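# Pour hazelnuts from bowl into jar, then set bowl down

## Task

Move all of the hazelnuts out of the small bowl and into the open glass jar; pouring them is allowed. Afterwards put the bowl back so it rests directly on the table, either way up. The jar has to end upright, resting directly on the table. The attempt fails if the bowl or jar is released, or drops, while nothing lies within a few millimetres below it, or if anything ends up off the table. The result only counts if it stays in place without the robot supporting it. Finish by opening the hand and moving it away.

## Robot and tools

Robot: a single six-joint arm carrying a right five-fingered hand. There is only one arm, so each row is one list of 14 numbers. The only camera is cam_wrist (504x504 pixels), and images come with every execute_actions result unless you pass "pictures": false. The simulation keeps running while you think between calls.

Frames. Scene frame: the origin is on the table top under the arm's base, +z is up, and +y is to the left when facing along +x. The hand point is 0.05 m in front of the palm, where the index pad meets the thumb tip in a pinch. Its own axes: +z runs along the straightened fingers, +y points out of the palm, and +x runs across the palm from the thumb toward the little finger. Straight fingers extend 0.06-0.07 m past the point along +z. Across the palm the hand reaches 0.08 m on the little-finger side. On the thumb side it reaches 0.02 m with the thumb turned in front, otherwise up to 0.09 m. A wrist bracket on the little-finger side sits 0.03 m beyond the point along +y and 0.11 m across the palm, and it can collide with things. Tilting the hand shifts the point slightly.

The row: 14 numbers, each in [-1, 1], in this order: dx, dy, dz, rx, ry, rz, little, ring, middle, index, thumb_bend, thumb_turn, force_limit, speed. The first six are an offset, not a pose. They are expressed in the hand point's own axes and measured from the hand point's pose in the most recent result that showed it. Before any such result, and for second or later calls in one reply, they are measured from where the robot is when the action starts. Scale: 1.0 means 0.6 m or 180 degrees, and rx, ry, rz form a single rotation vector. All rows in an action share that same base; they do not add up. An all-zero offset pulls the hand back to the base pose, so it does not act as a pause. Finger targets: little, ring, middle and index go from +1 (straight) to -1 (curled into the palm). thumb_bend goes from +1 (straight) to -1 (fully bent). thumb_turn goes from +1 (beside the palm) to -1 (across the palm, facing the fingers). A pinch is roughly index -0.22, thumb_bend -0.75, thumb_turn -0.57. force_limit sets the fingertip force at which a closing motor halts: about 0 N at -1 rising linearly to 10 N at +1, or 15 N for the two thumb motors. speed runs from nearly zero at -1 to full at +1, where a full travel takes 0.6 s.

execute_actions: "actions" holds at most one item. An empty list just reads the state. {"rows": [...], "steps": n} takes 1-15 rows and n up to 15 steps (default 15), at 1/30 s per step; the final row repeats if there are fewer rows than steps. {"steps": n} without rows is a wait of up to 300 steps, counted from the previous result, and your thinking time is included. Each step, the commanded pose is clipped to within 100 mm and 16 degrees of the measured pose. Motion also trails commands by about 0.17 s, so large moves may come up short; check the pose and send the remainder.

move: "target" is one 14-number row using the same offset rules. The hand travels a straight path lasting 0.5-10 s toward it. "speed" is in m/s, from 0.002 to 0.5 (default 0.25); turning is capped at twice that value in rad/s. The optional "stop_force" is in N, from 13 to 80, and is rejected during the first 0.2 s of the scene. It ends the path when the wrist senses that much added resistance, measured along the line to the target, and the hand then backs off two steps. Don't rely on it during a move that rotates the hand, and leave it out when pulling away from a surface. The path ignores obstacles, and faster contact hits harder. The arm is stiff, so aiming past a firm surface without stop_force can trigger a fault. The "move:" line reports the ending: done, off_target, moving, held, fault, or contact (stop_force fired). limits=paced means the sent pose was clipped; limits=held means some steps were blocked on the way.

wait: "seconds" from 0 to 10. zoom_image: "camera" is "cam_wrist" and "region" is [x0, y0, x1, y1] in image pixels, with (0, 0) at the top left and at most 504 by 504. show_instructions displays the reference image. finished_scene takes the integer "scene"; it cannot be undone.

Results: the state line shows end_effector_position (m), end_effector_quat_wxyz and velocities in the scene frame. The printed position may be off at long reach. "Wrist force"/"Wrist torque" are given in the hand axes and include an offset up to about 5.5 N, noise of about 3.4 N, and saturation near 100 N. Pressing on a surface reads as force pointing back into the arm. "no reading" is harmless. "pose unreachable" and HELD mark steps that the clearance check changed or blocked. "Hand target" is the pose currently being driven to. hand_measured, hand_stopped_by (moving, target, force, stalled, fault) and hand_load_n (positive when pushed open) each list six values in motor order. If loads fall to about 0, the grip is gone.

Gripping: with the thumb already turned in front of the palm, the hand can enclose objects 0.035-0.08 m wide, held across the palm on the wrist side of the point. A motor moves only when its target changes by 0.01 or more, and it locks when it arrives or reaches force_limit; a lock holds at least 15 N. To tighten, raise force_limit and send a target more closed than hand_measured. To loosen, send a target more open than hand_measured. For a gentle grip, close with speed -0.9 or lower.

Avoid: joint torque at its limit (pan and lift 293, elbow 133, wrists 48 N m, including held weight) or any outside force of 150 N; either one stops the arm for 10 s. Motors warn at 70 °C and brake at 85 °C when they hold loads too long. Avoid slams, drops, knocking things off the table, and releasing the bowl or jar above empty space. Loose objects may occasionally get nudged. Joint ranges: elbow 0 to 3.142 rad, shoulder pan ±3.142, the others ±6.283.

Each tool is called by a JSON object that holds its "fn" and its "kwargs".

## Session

{"fn": "execute_actions", "kwargs": {"actions": []}}

Scene clock: 0.00 s of 6000.00 s.
end_effector_position=(+0.6983, -0.3255, +0.2351) hand_measured=(+1.000, +1.000, +1.000, +1.000, +1.000, +1.000) hand_load_n=(+0.0, +0.0, +0.0, +0.0, +0.0, +0.0) hand_stopped_by=(target, target, target, target, target, target) hand_force_limit=0.00 hand_speed=-0.80 end_effector_quat_wxyz=(-0.374, -0.068, +0.910, +0.164) end_effector_velocity=(+0.001, -0.000, -0.000) end_effector_angular_velocity=(-0.002, -0.002, +0.001)
Joint positions: [-0.633 -0.528  0.983  1.926  1.811 -2.281]
Joint velocities: [ 0.001 -0.    -0.001 -0.002  0.001  0.   ]
Motor temperatures (°C, as the motors report them): [29 29 29 34 37 32]
Wrist force (N, on the end effector, along its own x y z axes, offset not removed): no reading
Wrist torque (N m, same axes, about the end effector's origin, offset not removed): no reading
Hand target: +0.698, -0.325, +0.235; -0.374, -0.068, +0.910, +0.164

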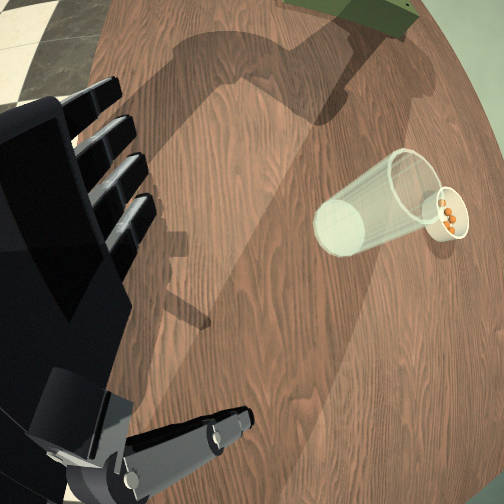

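{"fn": "zoom_image", "kwargs": {"camera": "cam_wrist", "region": [300, 130, 490, 280]}}

Region (300, 130, 490, 280) of cam_wrist's 504x504 image, scaled by 2.653, with more detail than that image has; it fills the top 398 rows of this view, and the rest is white.

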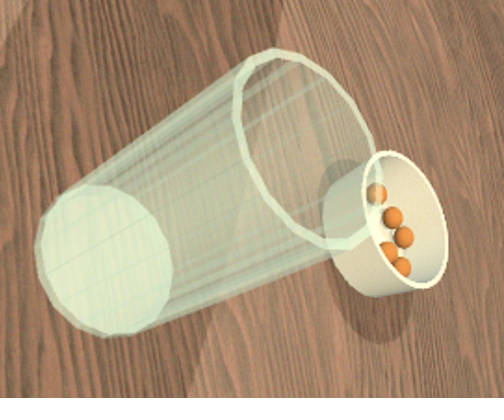

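{"fn": "move", "kwargs": {"target": [0.0635,0.6967,0.241,0.5362,-0.2385,-0.1551,1,1,0.12,0.12,-0.6,-0.95,0.6,0], "speed": 0.25}}

Scene clock: 124.37 s of 6000.00 s.
end_effector_position=(+0.5691, +0.0919, +0.3100) hand_measured=(+1.000, +1.000, +0.120, +0.120, -0.600, -0.950) hand_load_n=(+0.0, +0.0, +0.0, +0.0, +0.0, +0.0) hand_stopped_by=(target, target, target, target, target, target) hand_force_limit=0.60 hand_speed=0.00 end_effector_quat_wxyz=(+0.158, -0.445, +0.752, -0.461) end_effector_velocity=(+0.000, +0.002, +0.000) end_effector_angular_velocity=(-0.007, -0.010, +0.008)
Joint positions: [ 0.105 -1.559  2.086  0.183  2.214 -2.87 ]
Joint velocities: [ 0.006 -0.004  0.006 -0.017  0.003 -0.009]
Motor temperatures (°C, as the motors report them): [29 29 29 34 37 32]
Wrist force (N, on the end effector, along its own x y z axes, offset not removed): [1.9 0.7 -1.1]
Wrist torque (N m, same axes, about the end effector's origin, offset not removed): [0.36 -0.44 0.40]
Hand target: +0.569, +0.092, +0.310; +0.158, -0.445, +0.751, -0.461
Off the commanded pose: 0.001 m, 0 deg.
After step 120, 116.00 s passed at rest.
move: done

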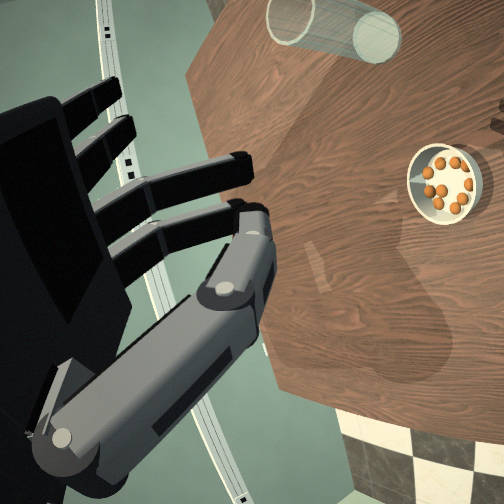

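{"fn": "move", "kwargs": {"target": [-0.0276,0.1334,0.0843,0,0,0,1,1,0.12,0.12,-0.6,-0.95,0.6,0], "speed": 0.25}}

Scene clock: 171.37 s of 6000.00 s.
end_effector_position=(+0.5690, +0.0919, +0.2143) hand_measured=(+1.000, +1.000, +0.120, +0.120, -0.600, -0.950) hand_load_n=(+0.0, +0.0, +0.0, +0.0, +0.0, +0.0) hand_stopped_by=(target, target, target, target, target, target) hand_force_limit=0.60 hand_speed=0.00 end_effector_quat_wxyz=(+0.158, -0.445, +0.752, -0.461) end_effector_velocity=(+0.001, +0.000, -0.002) end_effector_angular_velocity=(+0.001, -0.002, +0.001)
Joint positions: [ 0.104 -1.451  2.175 -0.014  2.214 -2.87 ]
Joint velocities: [-0.001  0.004  0.001 -0.007 -0.002 -0.001]
Motor temperatures (°C, as the motors report them): [29 29 29 34 37 32]
Wrist force (N, on the end effector, along its own x y z axes, offset not removed): [0.2 -0.1 -3.6]
Wrist torque (N m, same axes, about the end effector's origin, offset not removed): [0.29 -0.18 0.22]
Hand target: +0.569, +0.092, +0.214; +0.158, -0.445, +0.752, -0.461
Off the commanded pose: 0.000 m, 0 deg.
After step 90, 42.97 s passed at rest.
move: done

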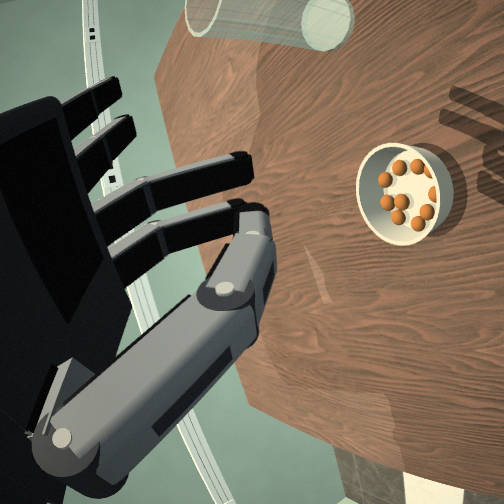

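{"fn": "zoom_image", "kwargs": {"camera": "cam_wrist", "region": [340, 130, 470, 260]}}

Region (340, 130, 470, 260) of cam_wrist's 504x504 image, scaled by 3.877, with more detail than that image has.

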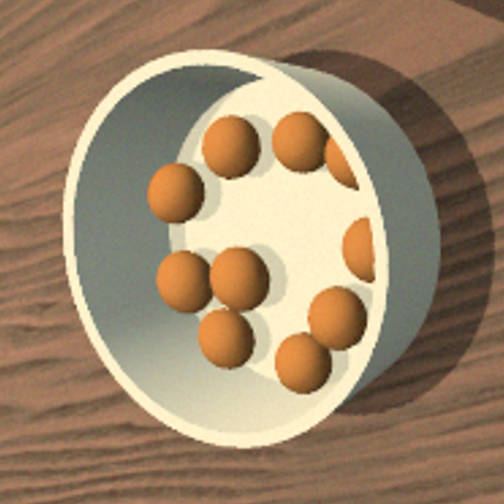

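{"fn": "move", "kwargs": {"target": [-0.0787,0.1643,0.1035,0.15,0,0,1,1,0.12,0.12,-0.6,-0.95,0.6,0], "speed": 0.2}}

Scene clock: 228.17 s of 6000.00 s.
end_effector_position=(+0.5835, +0.1138, +0.0918) hand_measured=(+1.000, +1.000, +0.120, +0.120, -0.600, -0.950) hand_load_n=(+0.0, +0.0, +0.0, +0.0, +0.0, +0.0) hand_stopped_by=(target, target, target, target, target, target) hand_force_limit=0.60 hand_speed=0.00 end_effector_quat_wxyz=(+0.257, -0.396, +0.624, -0.623) end_effector_velocity=(+0.001, +0.000, -0.002) end_effector_angular_velocity=(-0.009, -0.013, +0.004)
Joint positions: [ 0.224 -1.188  2.426 -1.112  2.375 -3.224]
Joint velocities: [ 0.     0.011  0.007 -0.041 -0.003 -0.016]
Motor temperatures (°C, as the motors report them): [29 29 29 34 37 32]
Wrist force (N, on the end effector, along its own x y z axes, offset not removed): [2.1 1.7 -2.2]
Wrist torque (N m, same axes, about the end effector's origin, offset not removed): [0.65 -0.45 0.33]
Hand target: +0.584, +0.114, +0.092; +0.257, -0.396, +0.624, -0.623
Off the commanded pose: 0.001 m, 0 deg.
After step 90, 52.03 s passed at rest.
move: done

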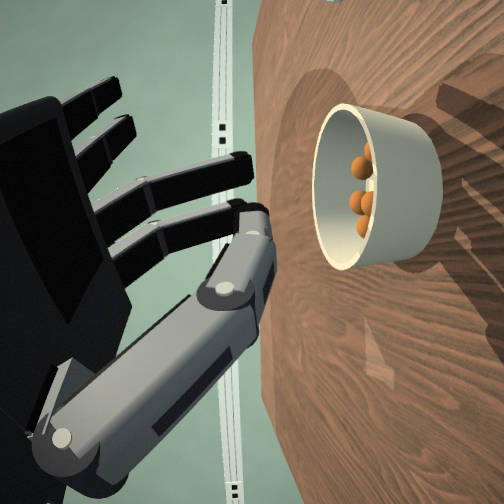

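{"fn": "move", "kwargs": {"target": [-0.0035,0.0196,-0.02,0,0,0,1,1,0.12,0.12,-0.6,-0.95,0.6,0], "speed": 0.08}}

Scene clock: 262.90 s of 6000.00 s.
end_effector_position=(+0.5730, +0.1212, +0.0812) hand_measured=(+1.000, +1.000, +0.120, +0.120, -0.600, -0.950) hand_load_n=(+0.0, +0.0, +0.0, +0.0, +0.0, +0.0) hand_stopped_by=(target, target, target, target, target, target) hand_force_limit=0.60 hand_speed=0.00 end_effector_quat_wxyz=(+0.257, -0.396, +0.624, -0.623) end_effector_velocity=(-0.001, +0.001, -0.001) end_effector_angular_velocity=(+0.000, -0.002, -0.002)
Joint positions: [ 0.248 -1.165  2.435 -1.14   2.398 -3.22 ]
Joint velocities: [ 0.003  0.003  0.    -0.005  0.005  0.   ]
Motor temperatures (°C, as the motors report them): [29 29 29 34 37 32]
Wrist force (N, on the end effector, along its own x y z axes, offset not removed): [-0.4 1.7 -6.6]
Wrist torque (N m, same axes, about the end effector's origin, offset not removed): [0.88 0.00 0.20]
Hand target: +0.573, +0.121, +0.081; +0.257, -0.396, +0.624, -0.623
Off the commanded pose: 0.000 m, 0 deg.
After step 90, 30.90 s passed at rest.
move: done

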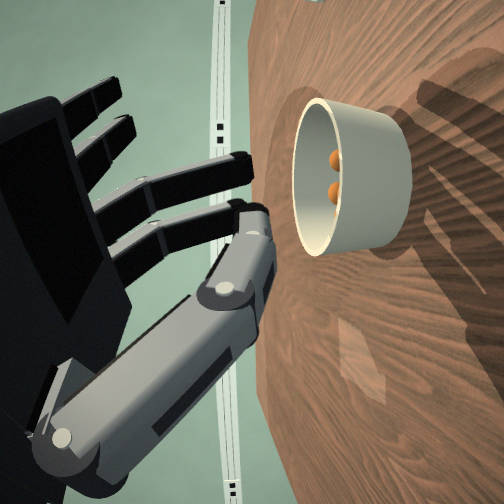

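{"fn": "move", "kwargs": {"target": [-0.006,0.0343,0.003,0,0,0,1,1,0.12,0.12,-0.6,-0.95,0.6,0], "speed": 0.05}}

Scene clock: 274.90 s of 6000.00 s.
end_effector_position=(+0.5729, +0.1213, +0.0606) hand_measured=(+1.000, +1.000, +0.120, +0.120, -0.600, -0.950) hand_load_n=(+0.0, +0.0, +0.0, +0.0, +0.0, +0.0) hand_stopped_by=(target, target, target, target, target, target) hand_force_limit=0.60 hand_speed=0.00 end_effector_quat_wxyz=(+0.257, -0.396, +0.624, -0.623) end_effector_velocity=(+0.000, +0.000, -0.003) end_effector_angular_velocity=(-0.000, +0.001, +0.001)
Joint positions: [ 0.248 -1.115  2.436 -1.19   2.398 -3.22 ]
Joint velocities: [-0.     0.006 -0.    -0.005 -0.001 -0.   ]
Motor temperatures (°C, as the motors report them): [29 29 29 34 37 32]
Wrist force (N, on the end effector, along its own x y z axes, offset not removed): [1.2 -0.2 -3.6]
Wrist torque (N m, same axes, about the end effector's origin, offset not removed): [0.38 -0.29 0.25]
Hand target: +0.573, +0.121, +0.060; +0.257, -0.396, +0.624, -0.623
Off the commanded pose: 0.000 m, 0 deg.
After step 90, 8.13 s passed at rest.
move: done

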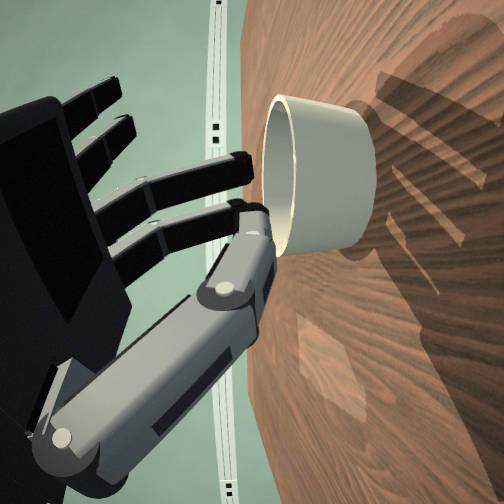

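{"fn": "zoom_image", "kwargs": {"camera": "cam_wrist", "region": [220, 80, 400, 280]}}

Region (220, 80, 400, 280) of cam_wrist's 504x504 image, scaled by 2.520, with more detail than that image has; it fills the left 454 columns of this view, and the rest is white.

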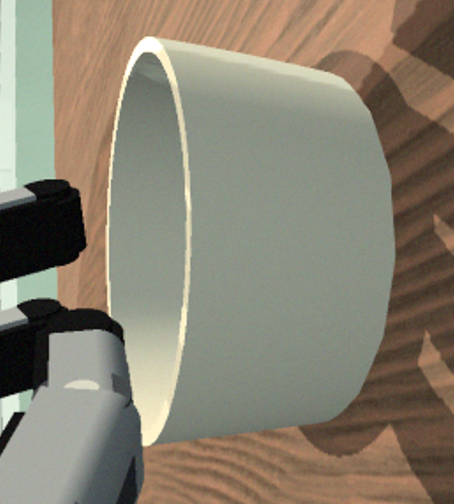

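{"fn": "move", "kwargs": {"target": [-0.0037,0.0206,0.0135,0,0,0,1,1,0.12,0.12,-0.6,-0.95,0.6,0], "speed": 0.02}}

Scene clock: 352.43 s of 6000.00 s.
end_effector_position=(+0.5784, +0.1174, +0.0476) hand_measured=(+1.000, +1.000, +0.120, +0.120, -0.600, -0.950) hand_load_n=(+0.0, +0.0, +0.0, +0.0, +0.0, +0.0) hand_stopped_by=(target, target, target, target, target, target) hand_force_limit=0.60 hand_speed=0.00 end_effector_quat_wxyz=(+0.257, -0.396, +0.624, -0.623) end_effector_velocity=(-0.000, -0.001, -0.003) end_effector_angular_velocity=(-0.000, +0.002, -0.001)
Joint positions: [ 0.235 -1.083  2.431 -1.22   2.386 -3.222]
Joint velocities: [-0.003  0.006  0.001 -0.005 -0.002 -0.   ]
Motor temperatures (°C, as the motors report them): [29 29 29 34 37 32]
Wrist force (N, on the end effector, along its own x y z axes, offset not removed): [-0.2 3.4 -3.4]
Wrist torque (N m, same axes, about the end effector's origin, offset not removed): [0.92 0.03 0.23]
Hand target: +0.579, +0.117, +0.047; +0.257, -0.396, +0.624, -0.623
Off the commanded pose: 0.000 m, 0 deg.
After step 90, 73.50 s passed at rest.
move: done

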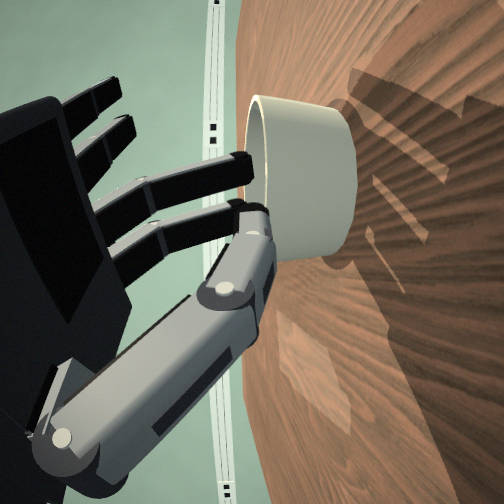

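{"fn": "zoom_image", "kwargs": {"camera": "cam_wrist", "region": [200, 80, 380, 280]}}

Region (200, 80, 380, 280) of cam_wrist's 504x504 image, scaled by 2.520, with more detail than that image has; it fills the left 454 columns of this view, and the rest is white.

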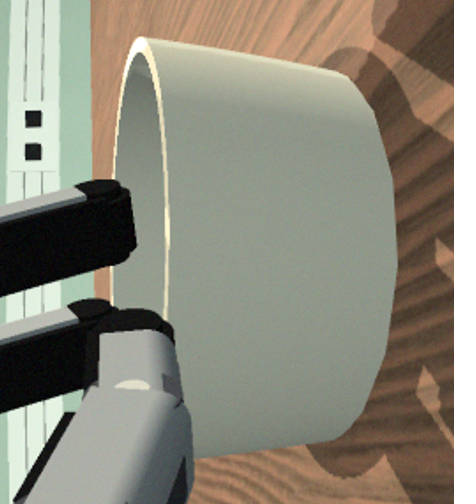

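{"fn": "move", "kwargs": {"target": [-0.0039,0.022,0.002,0,0,0,1,1,0.12,0.12,-0.6,-0.95,0.6,0], "speed": 0.012, "stop_force": 13}}

Scene clock: 369.97 s of 6000.00 s.
end_effector_position=(+0.5784, +0.1175, +0.0345) hand_measured=(+1.000, +1.000, +0.120, +0.120, -0.600, -0.950) hand_load_n=(+0.0, +0.0, +0.0, +0.0, +0.0, +0.0) hand_stopped_by=(target, target, target, target, target, target) hand_force_limit=0.60 hand_speed=0.00 end_effector_quat_wxyz=(+0.257, -0.396, +0.624, -0.623) end_effector_velocity=(+0.000, -0.000, -0.003) end_effector_angular_velocity=(-0.001, -0.000, -0.002)
Joint positions: [ 0.235 -1.051  2.43  -1.251  2.386 -3.222]
Joint velocities: [ 0.     0.007 -0.001 -0.007  0.002 -0.001]
Motor temperatures (°C, as the motors report them): [29 29 29 34 37 32]
Wrist force (N, on the end effector, along its own x y z axes, offset not removed): [-0.9 3.1 -4.6]
Wrist torque (N m, same axes, about the end effector's origin, offset not removed): [0.88 0.03 0.22]
Hand target: +0.578, +0.117, +0.034; +0.257, -0.396, +0.624, -0.623
Off the commanded pose: 0.000 m, 0 deg.
After step 90, 13.20 s passed at rest.
move: done

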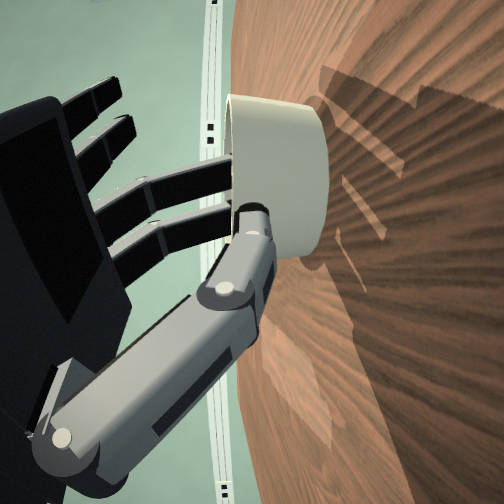

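{"fn": "move", "kwargs": {"target": [-0.0012,0.0065,0.0006,0,0,0,1,1,0.12,0.12,-0.6,-0.95,0.6,-0.8], "speed": 0.01, "stop_force": 13}}

{"fn": "execute_actions", "kwargs": {"actions": [{"rows":[[0,0,0,0,0,0,1,1,-0.6,-0.6,-0.6,-0.95,0.6,-0.8]],"steps":15}], "pictures": false}}

{"fn": "wait", "kwargs": {"seconds": 1.5}}

Scene clock: 381.30 s of 6000.00 s.
end_effector_position=(+0.5784, +0.1175, +0.0307) hand_measured=(+1.000, +1.000, +0.120, +0.120, -0.600, -0.950) hand_load_n=(+0.0, +0.0, +0.0, +0.0, +0.0, +0.0) hand_stopped_by=(target, target, target, target, target, target) hand_force_limit=0.60 hand_speed=-0.80 end_effector_quat_wxyz=(+0.257, -0.396, +0.624, -0.623) end_effector_velocity=(-0.000, +0.000, -0.002) end_effector_angular_velocity=(-0.000, +0.000, +0.000)
Joint positions: [ 0.235 -1.041  2.429 -1.259  2.386 -3.222]
Joint velocities: [ 0.001  0.004 -0.    -0.004  0.    -0.   ]
Motor temperatures (°C, as the motors report them): [29 29 29 34 37 32]
Wrist force (N, on the end effector, along its own x y z axes, offset not removed): [2.9 1.5 -2.8]
Wrist torque (N m, same axes, about the end effector's origin, offset not removed): [0.59 -0.47 0.37]
Hand target: +0.578, +0.118, +0.031; +0.257, -0.396, +0.624, -0.623
Off the commanded pose: 0.000 m, 0 deg.
After step 90, 7.63 s passed at rest.
move: done

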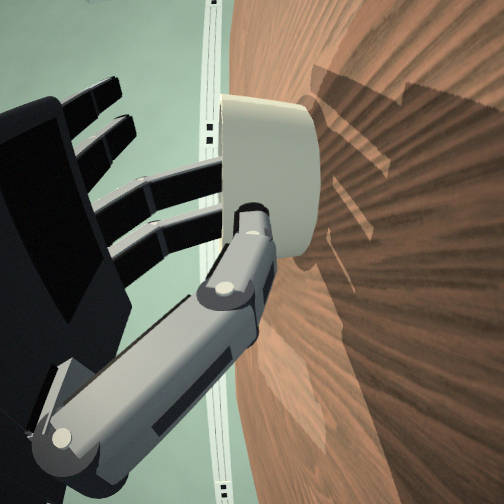

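Scene clock: 381.80 s of 6000.00 s.
end_effector_position=(+0.5784, +0.1175, +0.0307) hand_measured=(+1.000, +1.000, -0.012, -0.012, -0.600, -0.950) hand_load_n=(+0.0, +0.0, +0.0, +0.0, +0.0, +0.0) hand_stopped_by=(target, target, moving, moving, target, target) hand_force_limit=0.60 hand_speed=-0.80 end_effector_quat_wxyz=(+0.257, -0.396, +0.624, -0.623) end_effector_velocity=(-0.001, +0.000, +0.000) end_effector_angular_velocity=(+0.001, -0.000, +0.000)
Joint positions: [ 0.235 -1.041  2.429 -1.259  2.386 -3.222]
Joint velocities: [ 0.    -0.001  0.001 -0.     0.     0.001]
Motor temperatures (°C, as the motors report them): [29 29 29 34 37 32]
Wrist force (N, on the end effector, along its own x y z axes, offset not removed): [-2.3 3.0 -4.1]
Wrist torque (N m, same axes, about the end effector's origin, offset not removed): [0.82 0.33 0.10]
Hand target: +0.578, +0.118, +0.031; +0.257, -0.396, +0.624, -0.623
Off the commanded pose: 0.000 m, 0 deg.
Steps of this call (steps 1 to 15: all 15 steps of this action). Readings (end_effector_position | what the end effector reports):
1: (+0.5784, +0.1175, +0.0307) | hand_measured=(+1.000, +1.000, +0.120, +0.120, -0.600, -0.950) hand_load_n=(+0.0, +0.0, +0.0, +0.0, +0.0, +0.0) hand_stopped_by=(target, target, moving, moving, target, target) hand_force_limit=0.60 hand_speed=-0.80
2: (+0.5784, +0.1175, +0.0307) | hand_measured=(+1.000, +1.000, +0.120, +0.120, -0.600, -0.950) hand_load_n=(+0.0, +0.0, +0.0, +0.0, +0.0, +0.0) hand_stopped_by=(target, target, moving, moving, target, target) hand_force_limit=0.60 hand_speed=-0.80
4: (+0.5784, +0.1175, +0.0307) | hand_measured=(+1.000, +1.000, +0.110, +0.110, -0.600, -0.950) hand_load_n=(+0.0, +0.0, +0.0, +0.0, +0.0, +0.0) hand_stopped_by=(target, target, moving, moving, target, target) hand_force_limit=0.60 hand_speed=-0.80
8: (+0.5784, +0.1175, +0.0307) | hand_measured=(+1.000, +1.000, +0.066, +0.066, -0.600, -0.950) hand_load_n=(+0.0, +0.0, +0.0, +0.0, +0.0, +0.0) hand_stopped_by=(target, target, moving, moving, target, target) hand_force_limit=0.60 hand_speed=-0.80
15: the state above

Scene clock: 383.30 s of 6000.00 s.
end_effector_position=(+0.5784, +0.1175, +0.0307) hand_measured=(+1.000, +1.000, -0.152, -0.152, -0.600, -0.950) hand_load_n=(+0.0, +0.0, +10.0, +9.0, +1.5, -1.0) hand_stopped_by=(target, target, force, force, target, target) hand_force_limit=0.60 hand_speed=-0.80 end_effector_quat_wxyz=(+0.257, -0.396, +0.624, -0.623) end_effector_velocity=(+0.000, +0.001, -0.000) end_effector_angular_velocity=(-0.000, +0.001, +0.003)
Joint positions: [ 0.235 -1.041  2.429 -1.259  2.386 -3.222]
Joint velocities: [-0.    -0.    -0.     0.002 -0.003 -0.   ]
Motor temperatures (°C, as the motors report them): [29 29 29 34 37 32]
Wrist force (N, on the end effector, along its own x y z axes, offset not removed): [2.4 -2.9 -2.2]
Wrist torque (N m, same axes, about the end effector's origin, offset not removed): [0.98 -0.35 0.30]
Hand target: +0.578, +0.118, +0.031; +0.257, -0.396, +0.624, -0.623
Off the commanded pose: 0.000 m, 0 deg.
Steps of this call (steps 1 to 45: nothing new was sent). Readings (end_effector_position | what the end effector reports):
1: (+0.5784, +0.1175, +0.0307) | hand_measured=(+1.000, +1.000, -0.024, -0.024, -0.600, -0.950) hand_load_n=(+0.0, +0.0, +0.0, +0.0, +0.0, +0.0) hand_stopped_by=(target, target, moving, moving, target, target) hand_force_limit=0.60 hand_speed=-0.80
2: (+0.5784, +0.1175, +0.0307) | hand_measured=(+1.000, +1.000, -0.034, -0.034, -0.600, -0.950) hand_load_n=(+0.0, +0.0, +0.5, +0.0, +0.0, +0.0) hand_stopped_by=(target, target, moving, moving, target, target) hand_force_limit=0.60 hand_speed=-0.80
4: (+0.5784, +0.1175, +0.0307) | hand_measured=(+1.000, +1.000, -0.056, -0.056, -0.600, -0.950) hand_load_n=(+0.0, +0.0, +0.5, +0.0, +0.0, +0.0) hand_stopped_by=(target, target, moving, moving, target, target) hand_force_limit=0.60 hand_speed=-0.80
8: (+0.5784, +0.1175, +0.0307) | hand_measured=(+1.000, +1.000, -0.102, -0.102, -0.600, -0.950) hand_load_n=(+0.0, +0.0, +0.5, +0.0, +0.0, +0.0) hand_stopped_by=(target, target, moving, moving, target, target) hand_force_limit=0.60 hand_speed=-0.80
45: the state above

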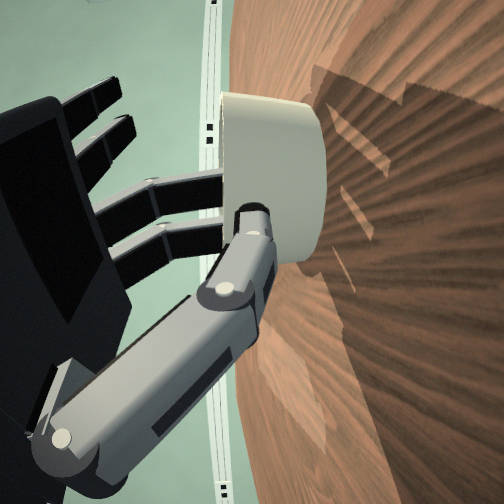

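{"fn": "move", "kwargs": {"target": [0.0017,-0.0098,-0.0009,0,0,0,1,1,-0.6,-0.6,-0.6,-0.95,0.6,-0.8], "speed": 0.01}}

Scene clock: 395.33 s of 6000.00 s.
end_effector_position=(+0.5784, +0.1175, +0.0365) hand_measured=(+1.000, +1.000, -0.152, -0.152, -0.598, -0.950) hand_load_n=(+0.0, +0.0, +8.0, +7.5, +4.0, -0.5) hand_stopped_by=(target, target, force, force, target, target) hand_force_limit=0.60 hand_speed=-0.80 end_effector_quat_wxyz=(+0.257, -0.396, +0.624, -0.623) end_effector_velocity=(-0.000, -0.000, +0.002) end_effector_angular_velocity=(-0.000, +0.000, -0.000)
Joint positions: [ 0.235 -1.055  2.43  -1.246  2.386 -3.222]
Joint velocities: [-0.    -0.006  0.     0.005  0.    -0.   ]
Motor temperatures (°C, as the motors report them): [29 29 29 34 37 32]
Wrist force (N, on the end effector, along its own x y z axes, offset not removed): [-1.1 1.7 -2.7]
Wrist torque (N m, same axes, about the end effector's origin, offset not removed): [0.54 0.04 0.17]
Hand target: +0.578, +0.118, +0.037; +0.257, -0.396, +0.624, -0.623
Off the commanded pose: 0.000 m, 0 deg.
After step 110, 7.53 s passed at rest.
move: done

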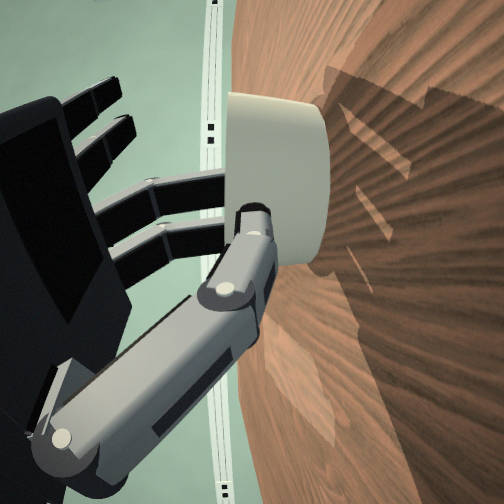

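{"fn": "execute_actions", "kwargs": {"actions": [{"rows":[[0,0,0,0,0,0,1,1,-0.7,-0.7,-0.6,-0.95,0.75,-0.9]],"steps":15}], "pictures": false}}

{"fn": "move", "kwargs": {"target": [0.0043,-0.0245,-0.0022,0,0,0,1,1,-0.7,-0.7,-0.6,-0.95,0.75,-0.9], "speed": 0.02}}

Scene clock: 405.97 s of 6000.00 s.
end_effector_position=(+0.5784, +0.1175, +0.0365) hand_measured=(+1.000, +1.000, -0.156, -0.160, -0.598, -0.950) hand_load_n=(+0.0, +0.0, +9.5, +9.0, +5.0, -1.0) hand_stopped_by=(target, target, force, force, target, target) hand_force_limit=0.75 hand_speed=-0.90 end_effector_quat_wxyz=(+0.257, -0.396, +0.624, -0.623) end_effector_velocity=(-0.001, -0.000, -0.001) end_effector_angular_velocity=(+0.000, +0.001, +0.000)
Joint positions: [ 0.235 -1.055  2.43  -1.246  2.386 -3.222]
Joint velocities: [-0.     0.     0.001  0.    -0.     0.001]
Motor temperatures (°C, as the motors report them): [29 29 29 34 37 32]
Wrist force (N, on the end effector, along its own x y z axes, offset not removed): [-0.2 2.7 -4.3]
Wrist torque (N m, same axes, about the end effector's origin, offset not removed): [0.71 -0.08 0.15]
Hand target: +0.578, +0.118, +0.036; +0.257, -0.396, +0.624, -0.623
Off the commanded pose: 0.000 m, 0 deg.
Steps of this call (steps 1 to 90: nothing new was sent; then 7.13 s passed at rest; steps 91 to 105: all 15 steps of this action). Readings (end_effector_position | what the end effector reports):
91: (+0.5784, +0.1175, +0.0367) | hand_measured=(+1.000, +1.000, -0.152, -0.152, -0.598, -0.950) hand_load_n=(+0.0, +0.0, +8.0, +7.5, +4.0, -0.5) hand_stopped_by=(target, target, moving, moving, target, target) hand_force_limit=0.75 hand_speed=-0.90
92: (+0.5784, +0.1175, +0.0367) | hand_measured=(+1.000, +1.000, -0.152, -0.152, -0.598, -0.950) hand_load_n=(+0.0, +0.0, +8.0, +7.5, +4.0, -0.5) hand_stopped_by=(target, target, moving, moving, target, target) hand_force_limit=0.75 hand_speed=-0.90
94: (+0.5784, +0.1175, +0.0367) | hand_measured=(+1.000, +1.000, -0.156, -0.156, -0.598, -0.950) hand_load_n=(+0.0, +0.0, +9.5, +8.5, +4.5, -0.5) hand_stopped_by=(target, target, force, moving, target, target) hand_force_limit=0.75 hand_speed=-0.90
98: (+0.5785, +0.1175, +0.0366) | hand_measured=(+1.000, +1.000, -0.156, -0.160, -0.598, -0.950) hand_load_n=(+0.0, +0.0, +9.0, +9.0, +5.0, -1.0) hand_stopped_by=(target, target, force, force, target, target) hand_force_limit=0.75 hand_speed=-0.90
105: the state above

Scene clock: 407.23 s of 6000.00 s.
end_effector_position=(+0.5785, +0.1175, +0.0511) hand_measured=(+1.000, +1.000, -0.156, -0.160, -0.598, -0.950) hand_load_n=(+0.0, +0.0, +9.5, +9.0, +5.0, -1.0) hand_stopped_by=(target, target, force, force, target, target) hand_force_limit=0.75 hand_speed=-0.90 end_effector_quat_wxyz=(+0.257, -0.396, +0.624, -0.623) end_effector_velocity=(-0.001, -0.001, +0.003) end_effector_angular_velocity=(-0.001, +0.001, -0.002)
Joint positions: [ 0.235 -1.091  2.431 -1.212  2.386 -3.222]
Joint velocities: [-0.    -0.006  0.001  0.006  0.002 -0.   ]
Motor temperatures (°C, as the motors report them): [29 29 29 34 37 32]
Wrist force (N, on the end effector, along its own x y z axes, offset not removed): [-1.4 1.0 -5.3]
Wrist torque (N m, same axes, about the end effector's origin, offset not removed): [0.39 0.12 0.11]
Hand target: +0.578, +0.117, +0.051; +0.257, -0.396, +0.624, -0.623
Off the commanded pose: 0.000 m, 0 deg.
move: done

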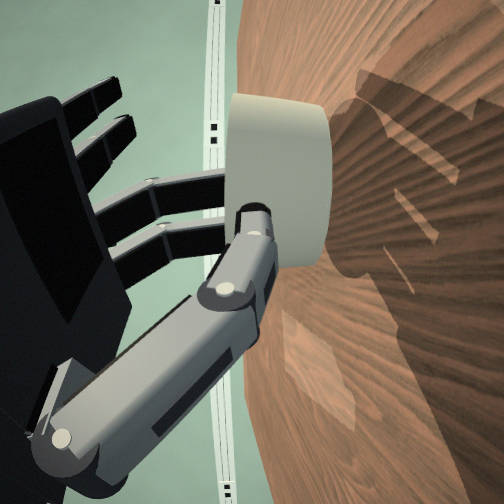

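{"fn": "zoom_image", "kwargs": {"camera": "cam_wrist", "region": [190, 70, 370, 290]}}

{"fn": "execute_actions", "kwargs": {"actions": []}}

Region (190, 70, 370, 290) of cam_wrist's 504x504 image, scaled by 2.291, with more detail than that image has; it fills the left 412 columns of this view, and the rest is white.

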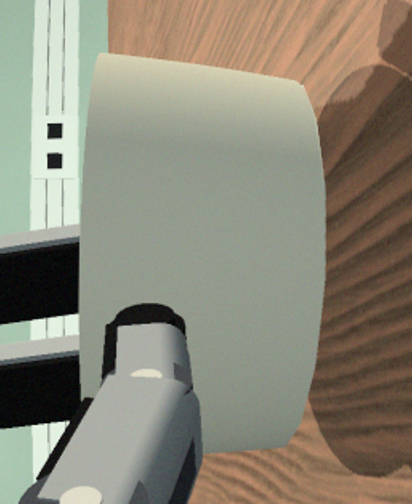

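Scene clock: 422.60 s of 6000.00 s.
end_effector_position=(+0.5785, +0.1175, +0.0514) hand_measured=(+1.000, +1.000, -0.156, -0.160, -0.598, -0.950) hand_load_n=(+0.0, +0.0, +9.5, +9.0, +5.0, -1.0) hand_stopped_by=(target, target, force, force, target, target) hand_force_limit=0.75 hand_speed=-0.90 end_effector_quat_wxyz=(+0.257, -0.396, +0.624, -0.623) end_effector_velocity=(+0.000, -0.000, -0.000) end_effector_angular_velocity=(-0.000, +0.000, +0.001)
Joint positions: [ 0.235 -1.092  2.431 -1.211  2.386 -3.222]
Joint velocities: [-0.001 -0.     0.     0.    -0.002 -0.   ]
Motor temperatures (°C, as the motors report them): [29 29 29 34 37 32]
Wrist force (N, on the end effector, along its own x y z axes, offset not removed): [0.1 3.7 -7.0]
Wrist torque (N m, same axes, about the end effector's origin, offset not removed): [0.80 -0.07 0.22]
Hand target: +0.578, +0.117, +0.051; +0.257, -0.396, +0.624, -0.623
Off the commanded pose: 0.000 m, 0 deg.
Steps of this call (steps 1 to 90: nothing new was sent; then 12.37 s passed at rest). Readings (end_effector_position | what the end effector reports):
1: (+0.5785, +0.1175, +0.0512) | hand_measured=(+1.000, +1.000, -0.156, -0.160, -0.598, -0.950) hand_load_n=(+0.0, +0.0, +9.5, +9.0, +5.0, -1.0) hand_stopped_by=(target, target, force, force, target, target) hand_force_limit=0.75 hand_speed=-0.90
2: (+0.5785, +0.1175, +0.0512) | hand_measured=(+1.000, +1.000, -0.156, -0.160, -0.598, -0.950) hand_load_n=(+0.0, +0.0, +9.5, +9.0, +5.0, -1.0) hand_stopped_by=(target, target, force, force, target, target) hand_force_limit=0.75 hand_speed=-0.90
4: (+0.5785, +0.1175, +0.0513) | hand_measured=(+1.000, +1.000, -0.156, -0.160, -0.598, -0.950) hand_load_n=(+0.0, +0.0, +9.5, +9.0, +5.0, -1.0) hand_stopped_by=(target, target, force, force, target, target) hand_force_limit=0.75 hand_speed=-0.90
8: (+0.5785, +0.1175, +0.0514) | hand_measured=(+1.000, +1.000, -0.156, -0.160, -0.598, -0.950) hand_load_n=(+0.0, +0.0, +9.5, +9.0, +5.0, -1.0) hand_stopped_by=(target, target, force, force, target, target) hand_force_limit=0.75 hand_speed=-0.90
90: the state above

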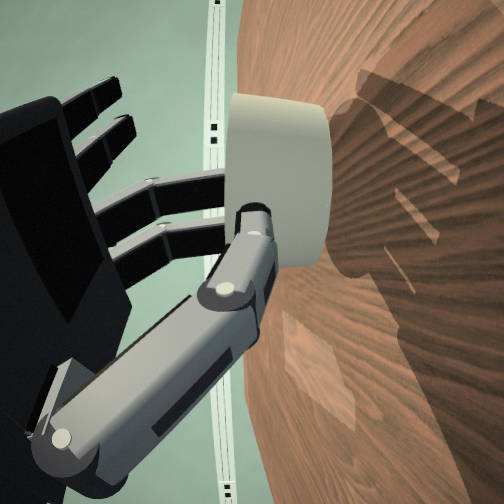

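{"fn": "move", "kwargs": {"target": [0.1897,-0.2555,0.0292,0,0,0,1,1,-0.7,-0.7,-0.6,-0.95,0.75,-0.9], "speed": 0.12}}

Scene clock: 435.90 s of 6000.00 s.
end_effector_position=(+0.5564, +0.0286, +0.2190) hand_measured=(+1.000, +1.000, -0.156, -0.160, -0.598, -0.950) hand_load_n=(+0.0, +0.0, +9.5, +9.0, +5.0, -1.0) hand_stopped_by=(target, target, force, force, target, target) hand_force_limit=0.75 hand_speed=-0.90 end_effector_quat_wxyz=(+0.257, -0.396, +0.624, -0.623) end_effector_velocity=(+0.001, -0.001, +0.003) end_effector_angular_velocity=(+0.001, -0.001, +0.002)
Joint positions: [-0.003 -1.578  2.505 -0.822  2.149 -3.258]
Joint velocities: [-0.005 -0.006 -0.002  0.006 -0.007  0.   ]
Motor temperatures (°C, as the motors report them): [29 29 29 34 37 32]
Wrist force (N, on the end effector, along its own x y z axes, offset not removed): [0.9 2.0 -4.4]
Wrist torque (N m, same axes, about the end effector's origin, offset not removed): [0.39 -0.14 0.26]
Hand target: +0.556, +0.029, +0.219; +0.257, -0.396, +0.624, -0.623
Off the commanded pose: 0.001 m, 0 deg.
After step 90, 8.13 s passed at rest.
move: done

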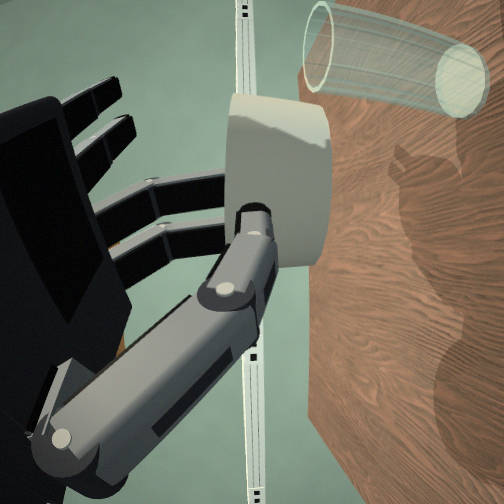

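{"fn": "zoom_image", "kwargs": {"camera": "cam_wrist", "region": [290, 0, 504, 130]}}

Region (290, 0, 504, 130) of cam_wrist's 504x504 image, scaled by 2.355, with more detail than that image has; it fills the top 306 rows of this view, and the rest is white.

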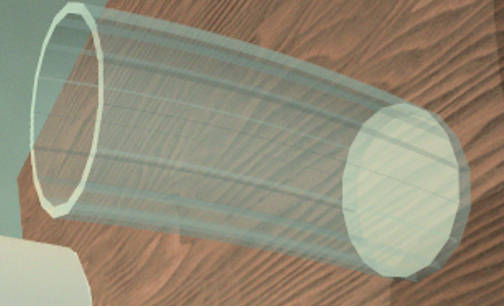

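{"fn": "move", "kwargs": {"target": [0.2012,-0.0075,0.1795,-0.0833,0,0,1,1,-0.7,-0.7,-0.6,-0.95,0.75,-0.9], "speed": 0.1}}

Scene clock: 552.20 s of 6000.00 s.
end_effector_position=(+0.5781, -0.1304, +0.2341) hand_measured=(+1.000, +1.000, -0.156, -0.160, -0.598, -0.950) hand_load_n=(+0.0, +0.0, +9.5, +9.0, +5.0, -1.0) hand_stopped_by=(target, target, force, force, target, target) hand_force_limit=0.75 hand_speed=-0.90 end_effector_quat_wxyz=(+0.203, -0.426, +0.700, -0.536) end_effector_velocity=(-0.000, -0.002, -0.000) end_effector_angular_velocity=(+0.002, +0.004, -0.001)
Joint positions: [-0.449 -1.636  2.371 -0.384  1.742 -3.264]
Joint velocities: [-0.005  0.001 -0.002  0.005 -0.004 -0.001]
Motor temperatures (°C, as the motors report them): [29 29 29 34 37 32]
Wrist force (N, on the end effector, along its own x y z axes, offset not removed): [1.6 4.0 -5.9]
Wrist torque (N m, same axes, about the end effector's origin, offset not removed): [0.93 -0.25 0.53]
Hand target: +0.578, -0.131, +0.234; +0.203, -0.426, +0.700, -0.536
Off the commanded pose: 0.001 m, 0 deg.
After step 90, 111.17 s passed at rest.
move: done

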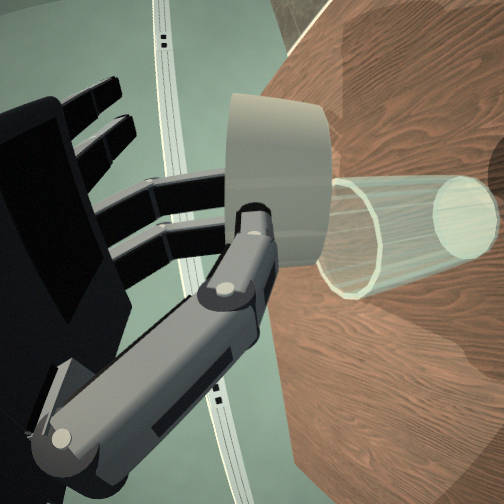

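{"fn": "zoom_image", "kwargs": {"camera": "cam_wrist", "region": [300, 160, 504, 320]}}

Region (300, 160, 504, 320) of cam_wrist's 504x504 image, scaled by 2.471, with more detail than that image has; it fills the top 395 rows of this view, and the rest is white.

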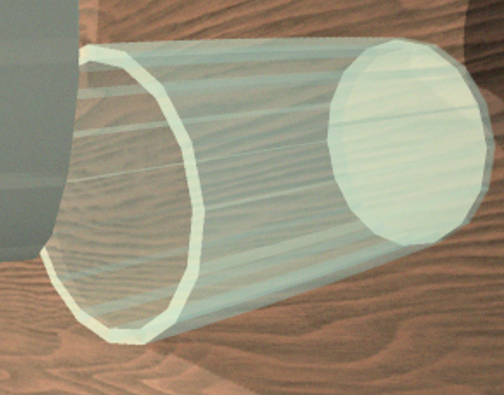

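{"fn": "move", "kwargs": {"target": [-0.0066,-0.0011,-0.0003,0,0,-0.3,1,1,-0.7,-0.7,-0.6,-0.95,0.75,-0.9], "speed": 0.12}}

Scene clock: 605.60 s of 6000.00 s.
end_effector_position=(+0.5803, -0.1272, +0.2342) hand_measured=(+1.000, +1.000, -0.156, -0.160, -0.596, -0.950) hand_load_n=(+0.0, +0.0, +10.0, +8.0, +5.5, -1.0) hand_stopped_by=(target, target, force, force, target, target) hand_force_limit=0.75 hand_speed=-0.90 end_effector_quat_wxyz=(+0.062, +0.697, -0.431, +0.570) end_effector_velocity=(-0.001, -0.000, -0.001) end_effector_angular_velocity=(-0.012, +0.010, +0.006)
Joint positions: [-0.276 -1.544  2.307 -0.397  1.904 -4.142]
Joint velocities: [ 0.002  0.002  0.001 -0.003  0.002 -0.016]
Motor temperatures (°C, as the motors report them): [29 29 29 34 37 32]
Wrist force (N, on the end effector, along its own x y z axes, offset not removed): [-0.5 2.4 -3.9]
Wrist torque (N m, same axes, about the end effector's origin, offset not removed): [0.77 -0.21 0.31]
Hand target: +0.580, -0.127, +0.234; +0.063, +0.697, -0.430, +0.570
Off the commanded pose: 0.000 m, 0 deg.
After step 90, 46.07 s passed at rest.
move: done

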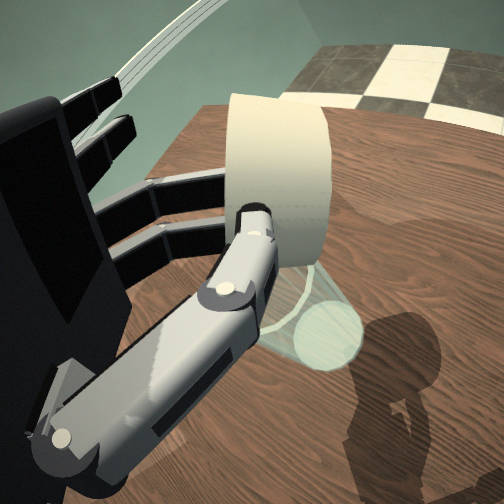

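{"fn": "move", "kwargs": {"target": [-0.017,0.0081,0.0069,0,0,-0.2,1,1,-0.7,-0.7,-0.6,-0.95,0.75,-0.9], "speed": 0.07}}

Scene clock: 620.63 s of 6000.00 s.
end_effector_position=(+0.5803, -0.1272, +0.2223) hand_measured=(+1.000, +1.000, -0.156, -0.160, -0.596, -0.950) hand_load_n=(+0.0, +0.0, +10.0, +7.5, +6.5, -0.5) hand_stopped_by=(target, target, force, force, target, target) hand_force_limit=0.75 hand_speed=-0.90 end_effector_quat_wxyz=(+0.235, +0.796, -0.195, +0.523) end_effector_velocity=(+0.001, +0.000, +0.000) end_effector_angular_velocity=(-0.010, +0.006, +0.006)
Joint positions: [-0.209 -1.455  2.322 -0.492  1.967 -4.743]
Joint velocities: [ 0.001  0.002  0.    -0.003  0.    -0.013]
Motor temperatures (°C, as the motors report them): [29 29 29 34 37 32]
Wrist force (N, on the end effector, along its own x y z axes, offset not removed): [-1.2 0.2 -3.9]
Wrist torque (N m, same axes, about the end effector's origin, offset not removed): [0.50 -0.15 0.29]
Hand target: +0.580, -0.127, +0.222; +0.235, +0.796, -0.194, +0.523
Off the commanded pose: 0.000 m, 0 deg.
After step 90, 7.20 s passed at rest.
move: done

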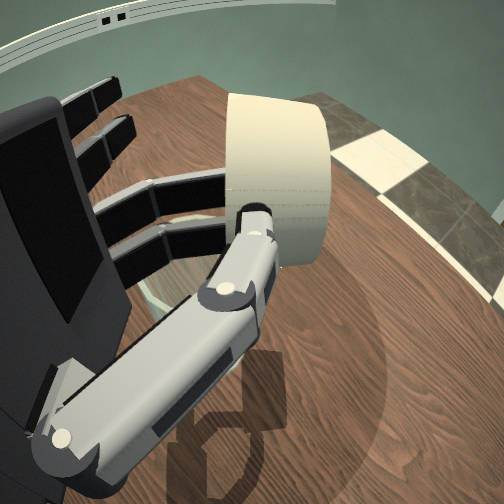

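{"fn": "move", "kwargs": {"target": [0.0022,-0.0132,-0.0006,0,0,-0.2,1,1,-0.7,-0.7,-0.6,-0.95,0.75,-0.9], "speed": 0.06}}

Scene clock: 634.23 s of 6000.00 s.
end_effector_position=(+0.5849, -0.1207, +0.2224) hand_measured=(+1.000, +1.000, -0.156, -0.160, -0.596, -0.950) hand_load_n=(+0.0, +0.0, +9.5, +7.5, +8.0, +0.0) hand_stopped_by=(target, target, force, force, target, target) hand_force_limit=0.75 hand_speed=-0.90 end_effector_quat_wxyz=(+0.385, +0.817, +0.060, +0.425) end_effector_velocity=(+0.001, +0.000, +0.000) end_effector_angular_velocity=(-0.012, +0.008, +0.006)
Joint positions: [-0.177 -1.39   2.353 -0.583  1.996 -5.357]
Joint velocities: [-0.     0.001  0.    -0.002 -0.    -0.016]
Motor temperatures (°C, as the motors report them): [29 29 30 34 37 32]
Wrist force (N, on the end effector, along its own x y z axes, offset not removed): [-1.8 1.1 -5.5]
Wrist torque (N m, same axes, about the end effector's origin, offset not removed): [1.01 0.10 0.22]
Hand target: +0.585, -0.121, +0.222; +0.385, +0.817, +0.060, +0.425
Off the commanded pose: 0.000 m, 0 deg.
After step 170, 2.40 s passed at rest.
move: done

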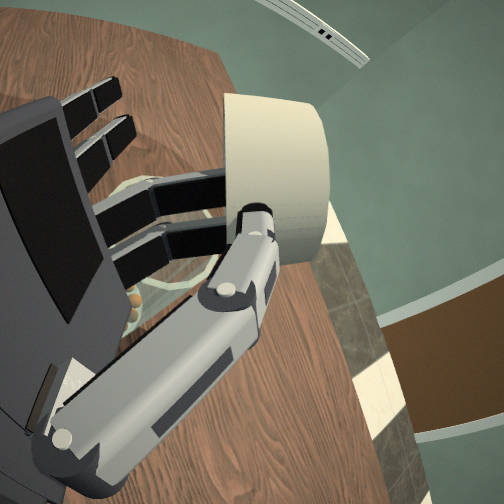

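{"fn": "execute_actions", "kwargs": {"actions": [{"rows":[[0,0,0,0,0,-0.02,1,1,-0.7,-0.7,-0.6,-0.95,0.75,-0.9],[0,0,0,0,0,-0.04,1,1,-0.7,-0.7,-0.6,-0.95,0.75,-0.9],[0,0,0,0,0,-0.05,1,1,-0.7,-0.7,-0.6,-0.95,0.75,-0.9],[0,0,0,0,0,-0.05,1,1,-0.7,-0.7,-0.6,-0.95,0.75,-0.9],[0,0,0,0,0,-0.05,1,1,-0.7,-0.7,-0.6,-0.95,0.75,-0.9],[0,0,0,0,0,-0.05,1,1,-0.7,-0.7,-0.6,-0.95,0.75,-0.9],[0,0,0,0,0,-0.05,1,1,-0.7,-0.7,-0.6,-0.95,0.75,-0.9],[0,0,0,0,0,-0.05,1,1,-0.7,-0.7,-0.6,-0.95,0.75,-0.9],[0,0,0,0,0,-0.03,1,1,-0.7,-0.7,-0.6,-0.95,0.75,-0.9],[0,0,0,0,0,0,1,1,-0.7,-0.7,-0.6,-0.95,0.75,-0.9]],"steps":15}], "pictures": false}}

Scene clock: 661.63 s of 6000.00 s.
end_effector_position=(+0.5850, -0.1206, +0.2225) hand_measured=(+1.000, +1.000, -0.156, -0.160, -0.596, -0.950) hand_load_n=(+0.0, +0.0, +9.5, +7.5, +8.5, +0.0) hand_stopped_by=(target, target, force, force, target, target) hand_force_limit=0.75 hand_speed=-0.90 end_effector_quat_wxyz=(+0.394, +0.815, +0.078, +0.417) end_effector_velocity=(-0.001, -0.001, -0.002) end_effector_angular_velocity=(+0.265, -0.208, -0.122)
Joint positions: [-0.179 -1.387  2.358 -0.592  1.994 -5.401]
Joint velocities: [ 0.009 -0.022 -0.03   0.052  0.009  0.362]
Motor temperatures (°C, as the motors report them): [29 29 30 34 37 32]
Wrist force (N, on the end effector, along its own x y z axes, offset not removed): [-0.2 1.2 -3.3]
Wrist torque (N m, same axes, about the end effector's origin, offset not removed): [0.80 -0.21 0.24]
Hand target: +0.585, -0.121, +0.222; +0.385, +0.817, +0.060, +0.425
Off the commanded pose: 0.000 m, 2 deg.
Steps of this call (steps 1 to 90: nothing new was sent; then 23.90 s passed at rest; steps 91 to 105: all 15 steps of this action). Readings (end_effector_position | what the end effector reports):
91: (+0.5849, -0.1207, +0.2224) | hand_measured=(+1.000, +1.000, -0.156, -0.160, -0.596, -0.950) hand_load_n=(+0.0, +0.0, +9.5, +7.5, +8.0, +0.0) hand_stopped_by=(target, target, force, force, target, target) hand_force_limit=0.75 hand_speed=-0.90
92: (+0.5848, -0.1207, +0.2222) | hand_measured=(+1.000, +1.000, -0.156, -0.160, -0.596, -0.950) hand_load_n=(+0.0, +0.0, +9.5, +7.5, +8.0, +0.0) hand_stopped_by=(target, target, force, force, target, target) hand_force_limit=0.75 hand_speed=-0.90
94: (+0.5846, -0.1207, +0.2218) | hand_measured=(+1.000, +1.000, -0.156, -0.160, -0.596, -0.950) hand_load_n=(+0.0, +0.0, +9.5, +7.5, +8.5, +0.0) hand_stopped_by=(target, target, force, force, target, target) hand_force_limit=0.75 hand_speed=-0.90
98: (+0.5848, -0.1205, +0.2222) | hand_measured=(+1.000, +1.000, -0.156, -0.160, -0.596, -0.950) hand_load_n=(+0.0, +0.0, +9.5, +7.5, +8.5, +0.0) hand_stopped_by=(target, target, force, force, target, target) hand_force_limit=0.75 hand_speed=-0.90
105: the state above

{"fn": "move", "kwargs": {"target": [0.0326,0.0339,-0.017,0.03,0.058,0.455,1,1,-0.7,-0.7,-0.6,-0.95,0.75,-0.9], "speed": 0.25}}

Scene clock: 671.60 s of 6000.00 s.
end_effector_position=(+0.5859, -0.1195, +0.2522) hand_measured=(+1.000, +1.000, -0.156, -0.160, -0.596, -0.950) hand_load_n=(+0.0, +0.0, +10.0, +8.0, +5.0, -1.0) hand_stopped_by=(target, target, force, force, target, target) hand_force_limit=0.75 hand_speed=-0.90 end_effector_quat_wxyz=(-0.019, +0.645, -0.424, +0.635) end_effector_velocity=(-0.001, -0.000, -0.000) end_effector_angular_velocity=(+0.012, -0.009, -0.004)
Joint positions: [-0.33  -1.625  2.408 -0.591  1.759 -4.066]
Joint velocities: [-0.003 -0.002  0.003 -0.002 -0.002  0.014]
Motor temperatures (°C, as the motors report them): [29 29 30 34 37 32]
Wrist force (N, on the end effector, along its own x y z axes, offset not removed): [0.6 3.9 -3.9]
Wrist torque (N m, same axes, about the end effector's origin, offset not removed): [0.91 -0.35 0.49]
Hand target: +0.586, -0.120, +0.252; -0.019, +0.645, -0.425, +0.635
Off the commanded pose: 0.000 m, 0 deg.
After step 90, 3.63 s passed at rest.
move: done

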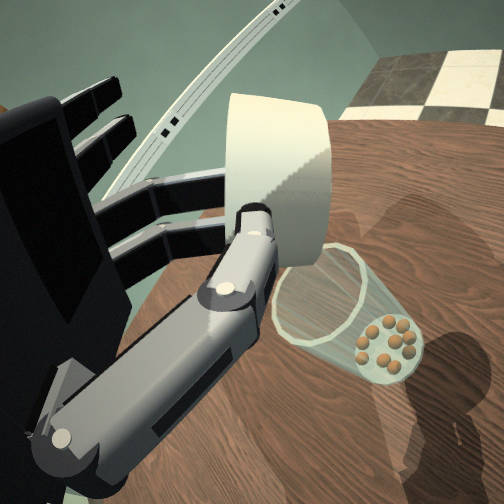

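{"fn": "zoom_image", "kwargs": {"camera": "cam_wrist", "region": [335, 295, 445, 405]}}

Region (335, 295, 445, 405) of cam_wrist's 504x504 image, scaled by 4.582, with more detail than that image has.

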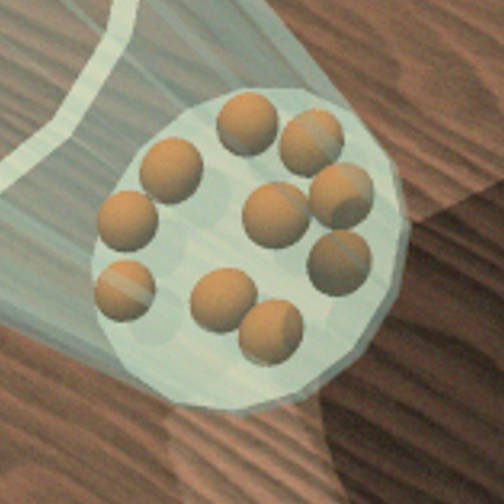

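{"fn": "move", "kwargs": {"target": [-0.1738,-0.1407,-0.1645,0.0172,0.0348,0.2525,1,1,-0.7,-0.7,-0.6,-0.95,0.75,-0.9], "speed": 0.25}}

Scene clock: 710.13 s of 6000.00 s.
end_effector_position=(+0.5647, +0.0442, +0.2349) hand_measured=(+1.000, +1.000, -0.156, -0.160, -0.596, -0.950) hand_load_n=(+0.0, +0.0, +9.5, +8.5, +4.5, -1.0) hand_stopped_by=(target, target, force, force, target, target) hand_force_limit=0.75 hand_speed=-0.90 end_effector_quat_wxyz=(+0.256, -0.397, +0.623, -0.623) end_effector_velocity=(+0.001, +0.002, +0.001) end_effector_angular_velocity=(+0.008, -0.009, -0.006)
Joint positions: [ 0.044 -1.584  2.467 -0.775  2.194 -3.255]
Joint velocities: [ 0.008  0.004 -0.003 -0.003  0.013  0.012]
Motor temperatures (°C, as the motors report them): [29 29 30 34 37 32]
Wrist force (N, on the end effector, along its own x y z axes, offset not removed): [2.7 5.4 -4.5]
Wrist torque (N m, same axes, about the end effector's origin, offset not removed): [1.07 -0.54 0.41]
Hand target: +0.565, +0.044, +0.235; +0.257, -0.396, +0.624, -0.623
Off the commanded pose: 0.001 m, 0 deg.
After step 90, 33.37 s passed at rest.
move: done

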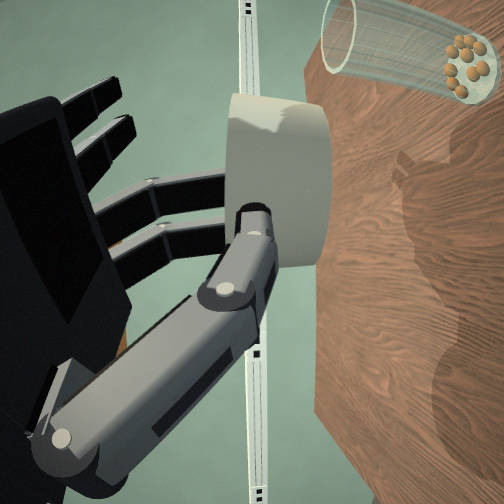

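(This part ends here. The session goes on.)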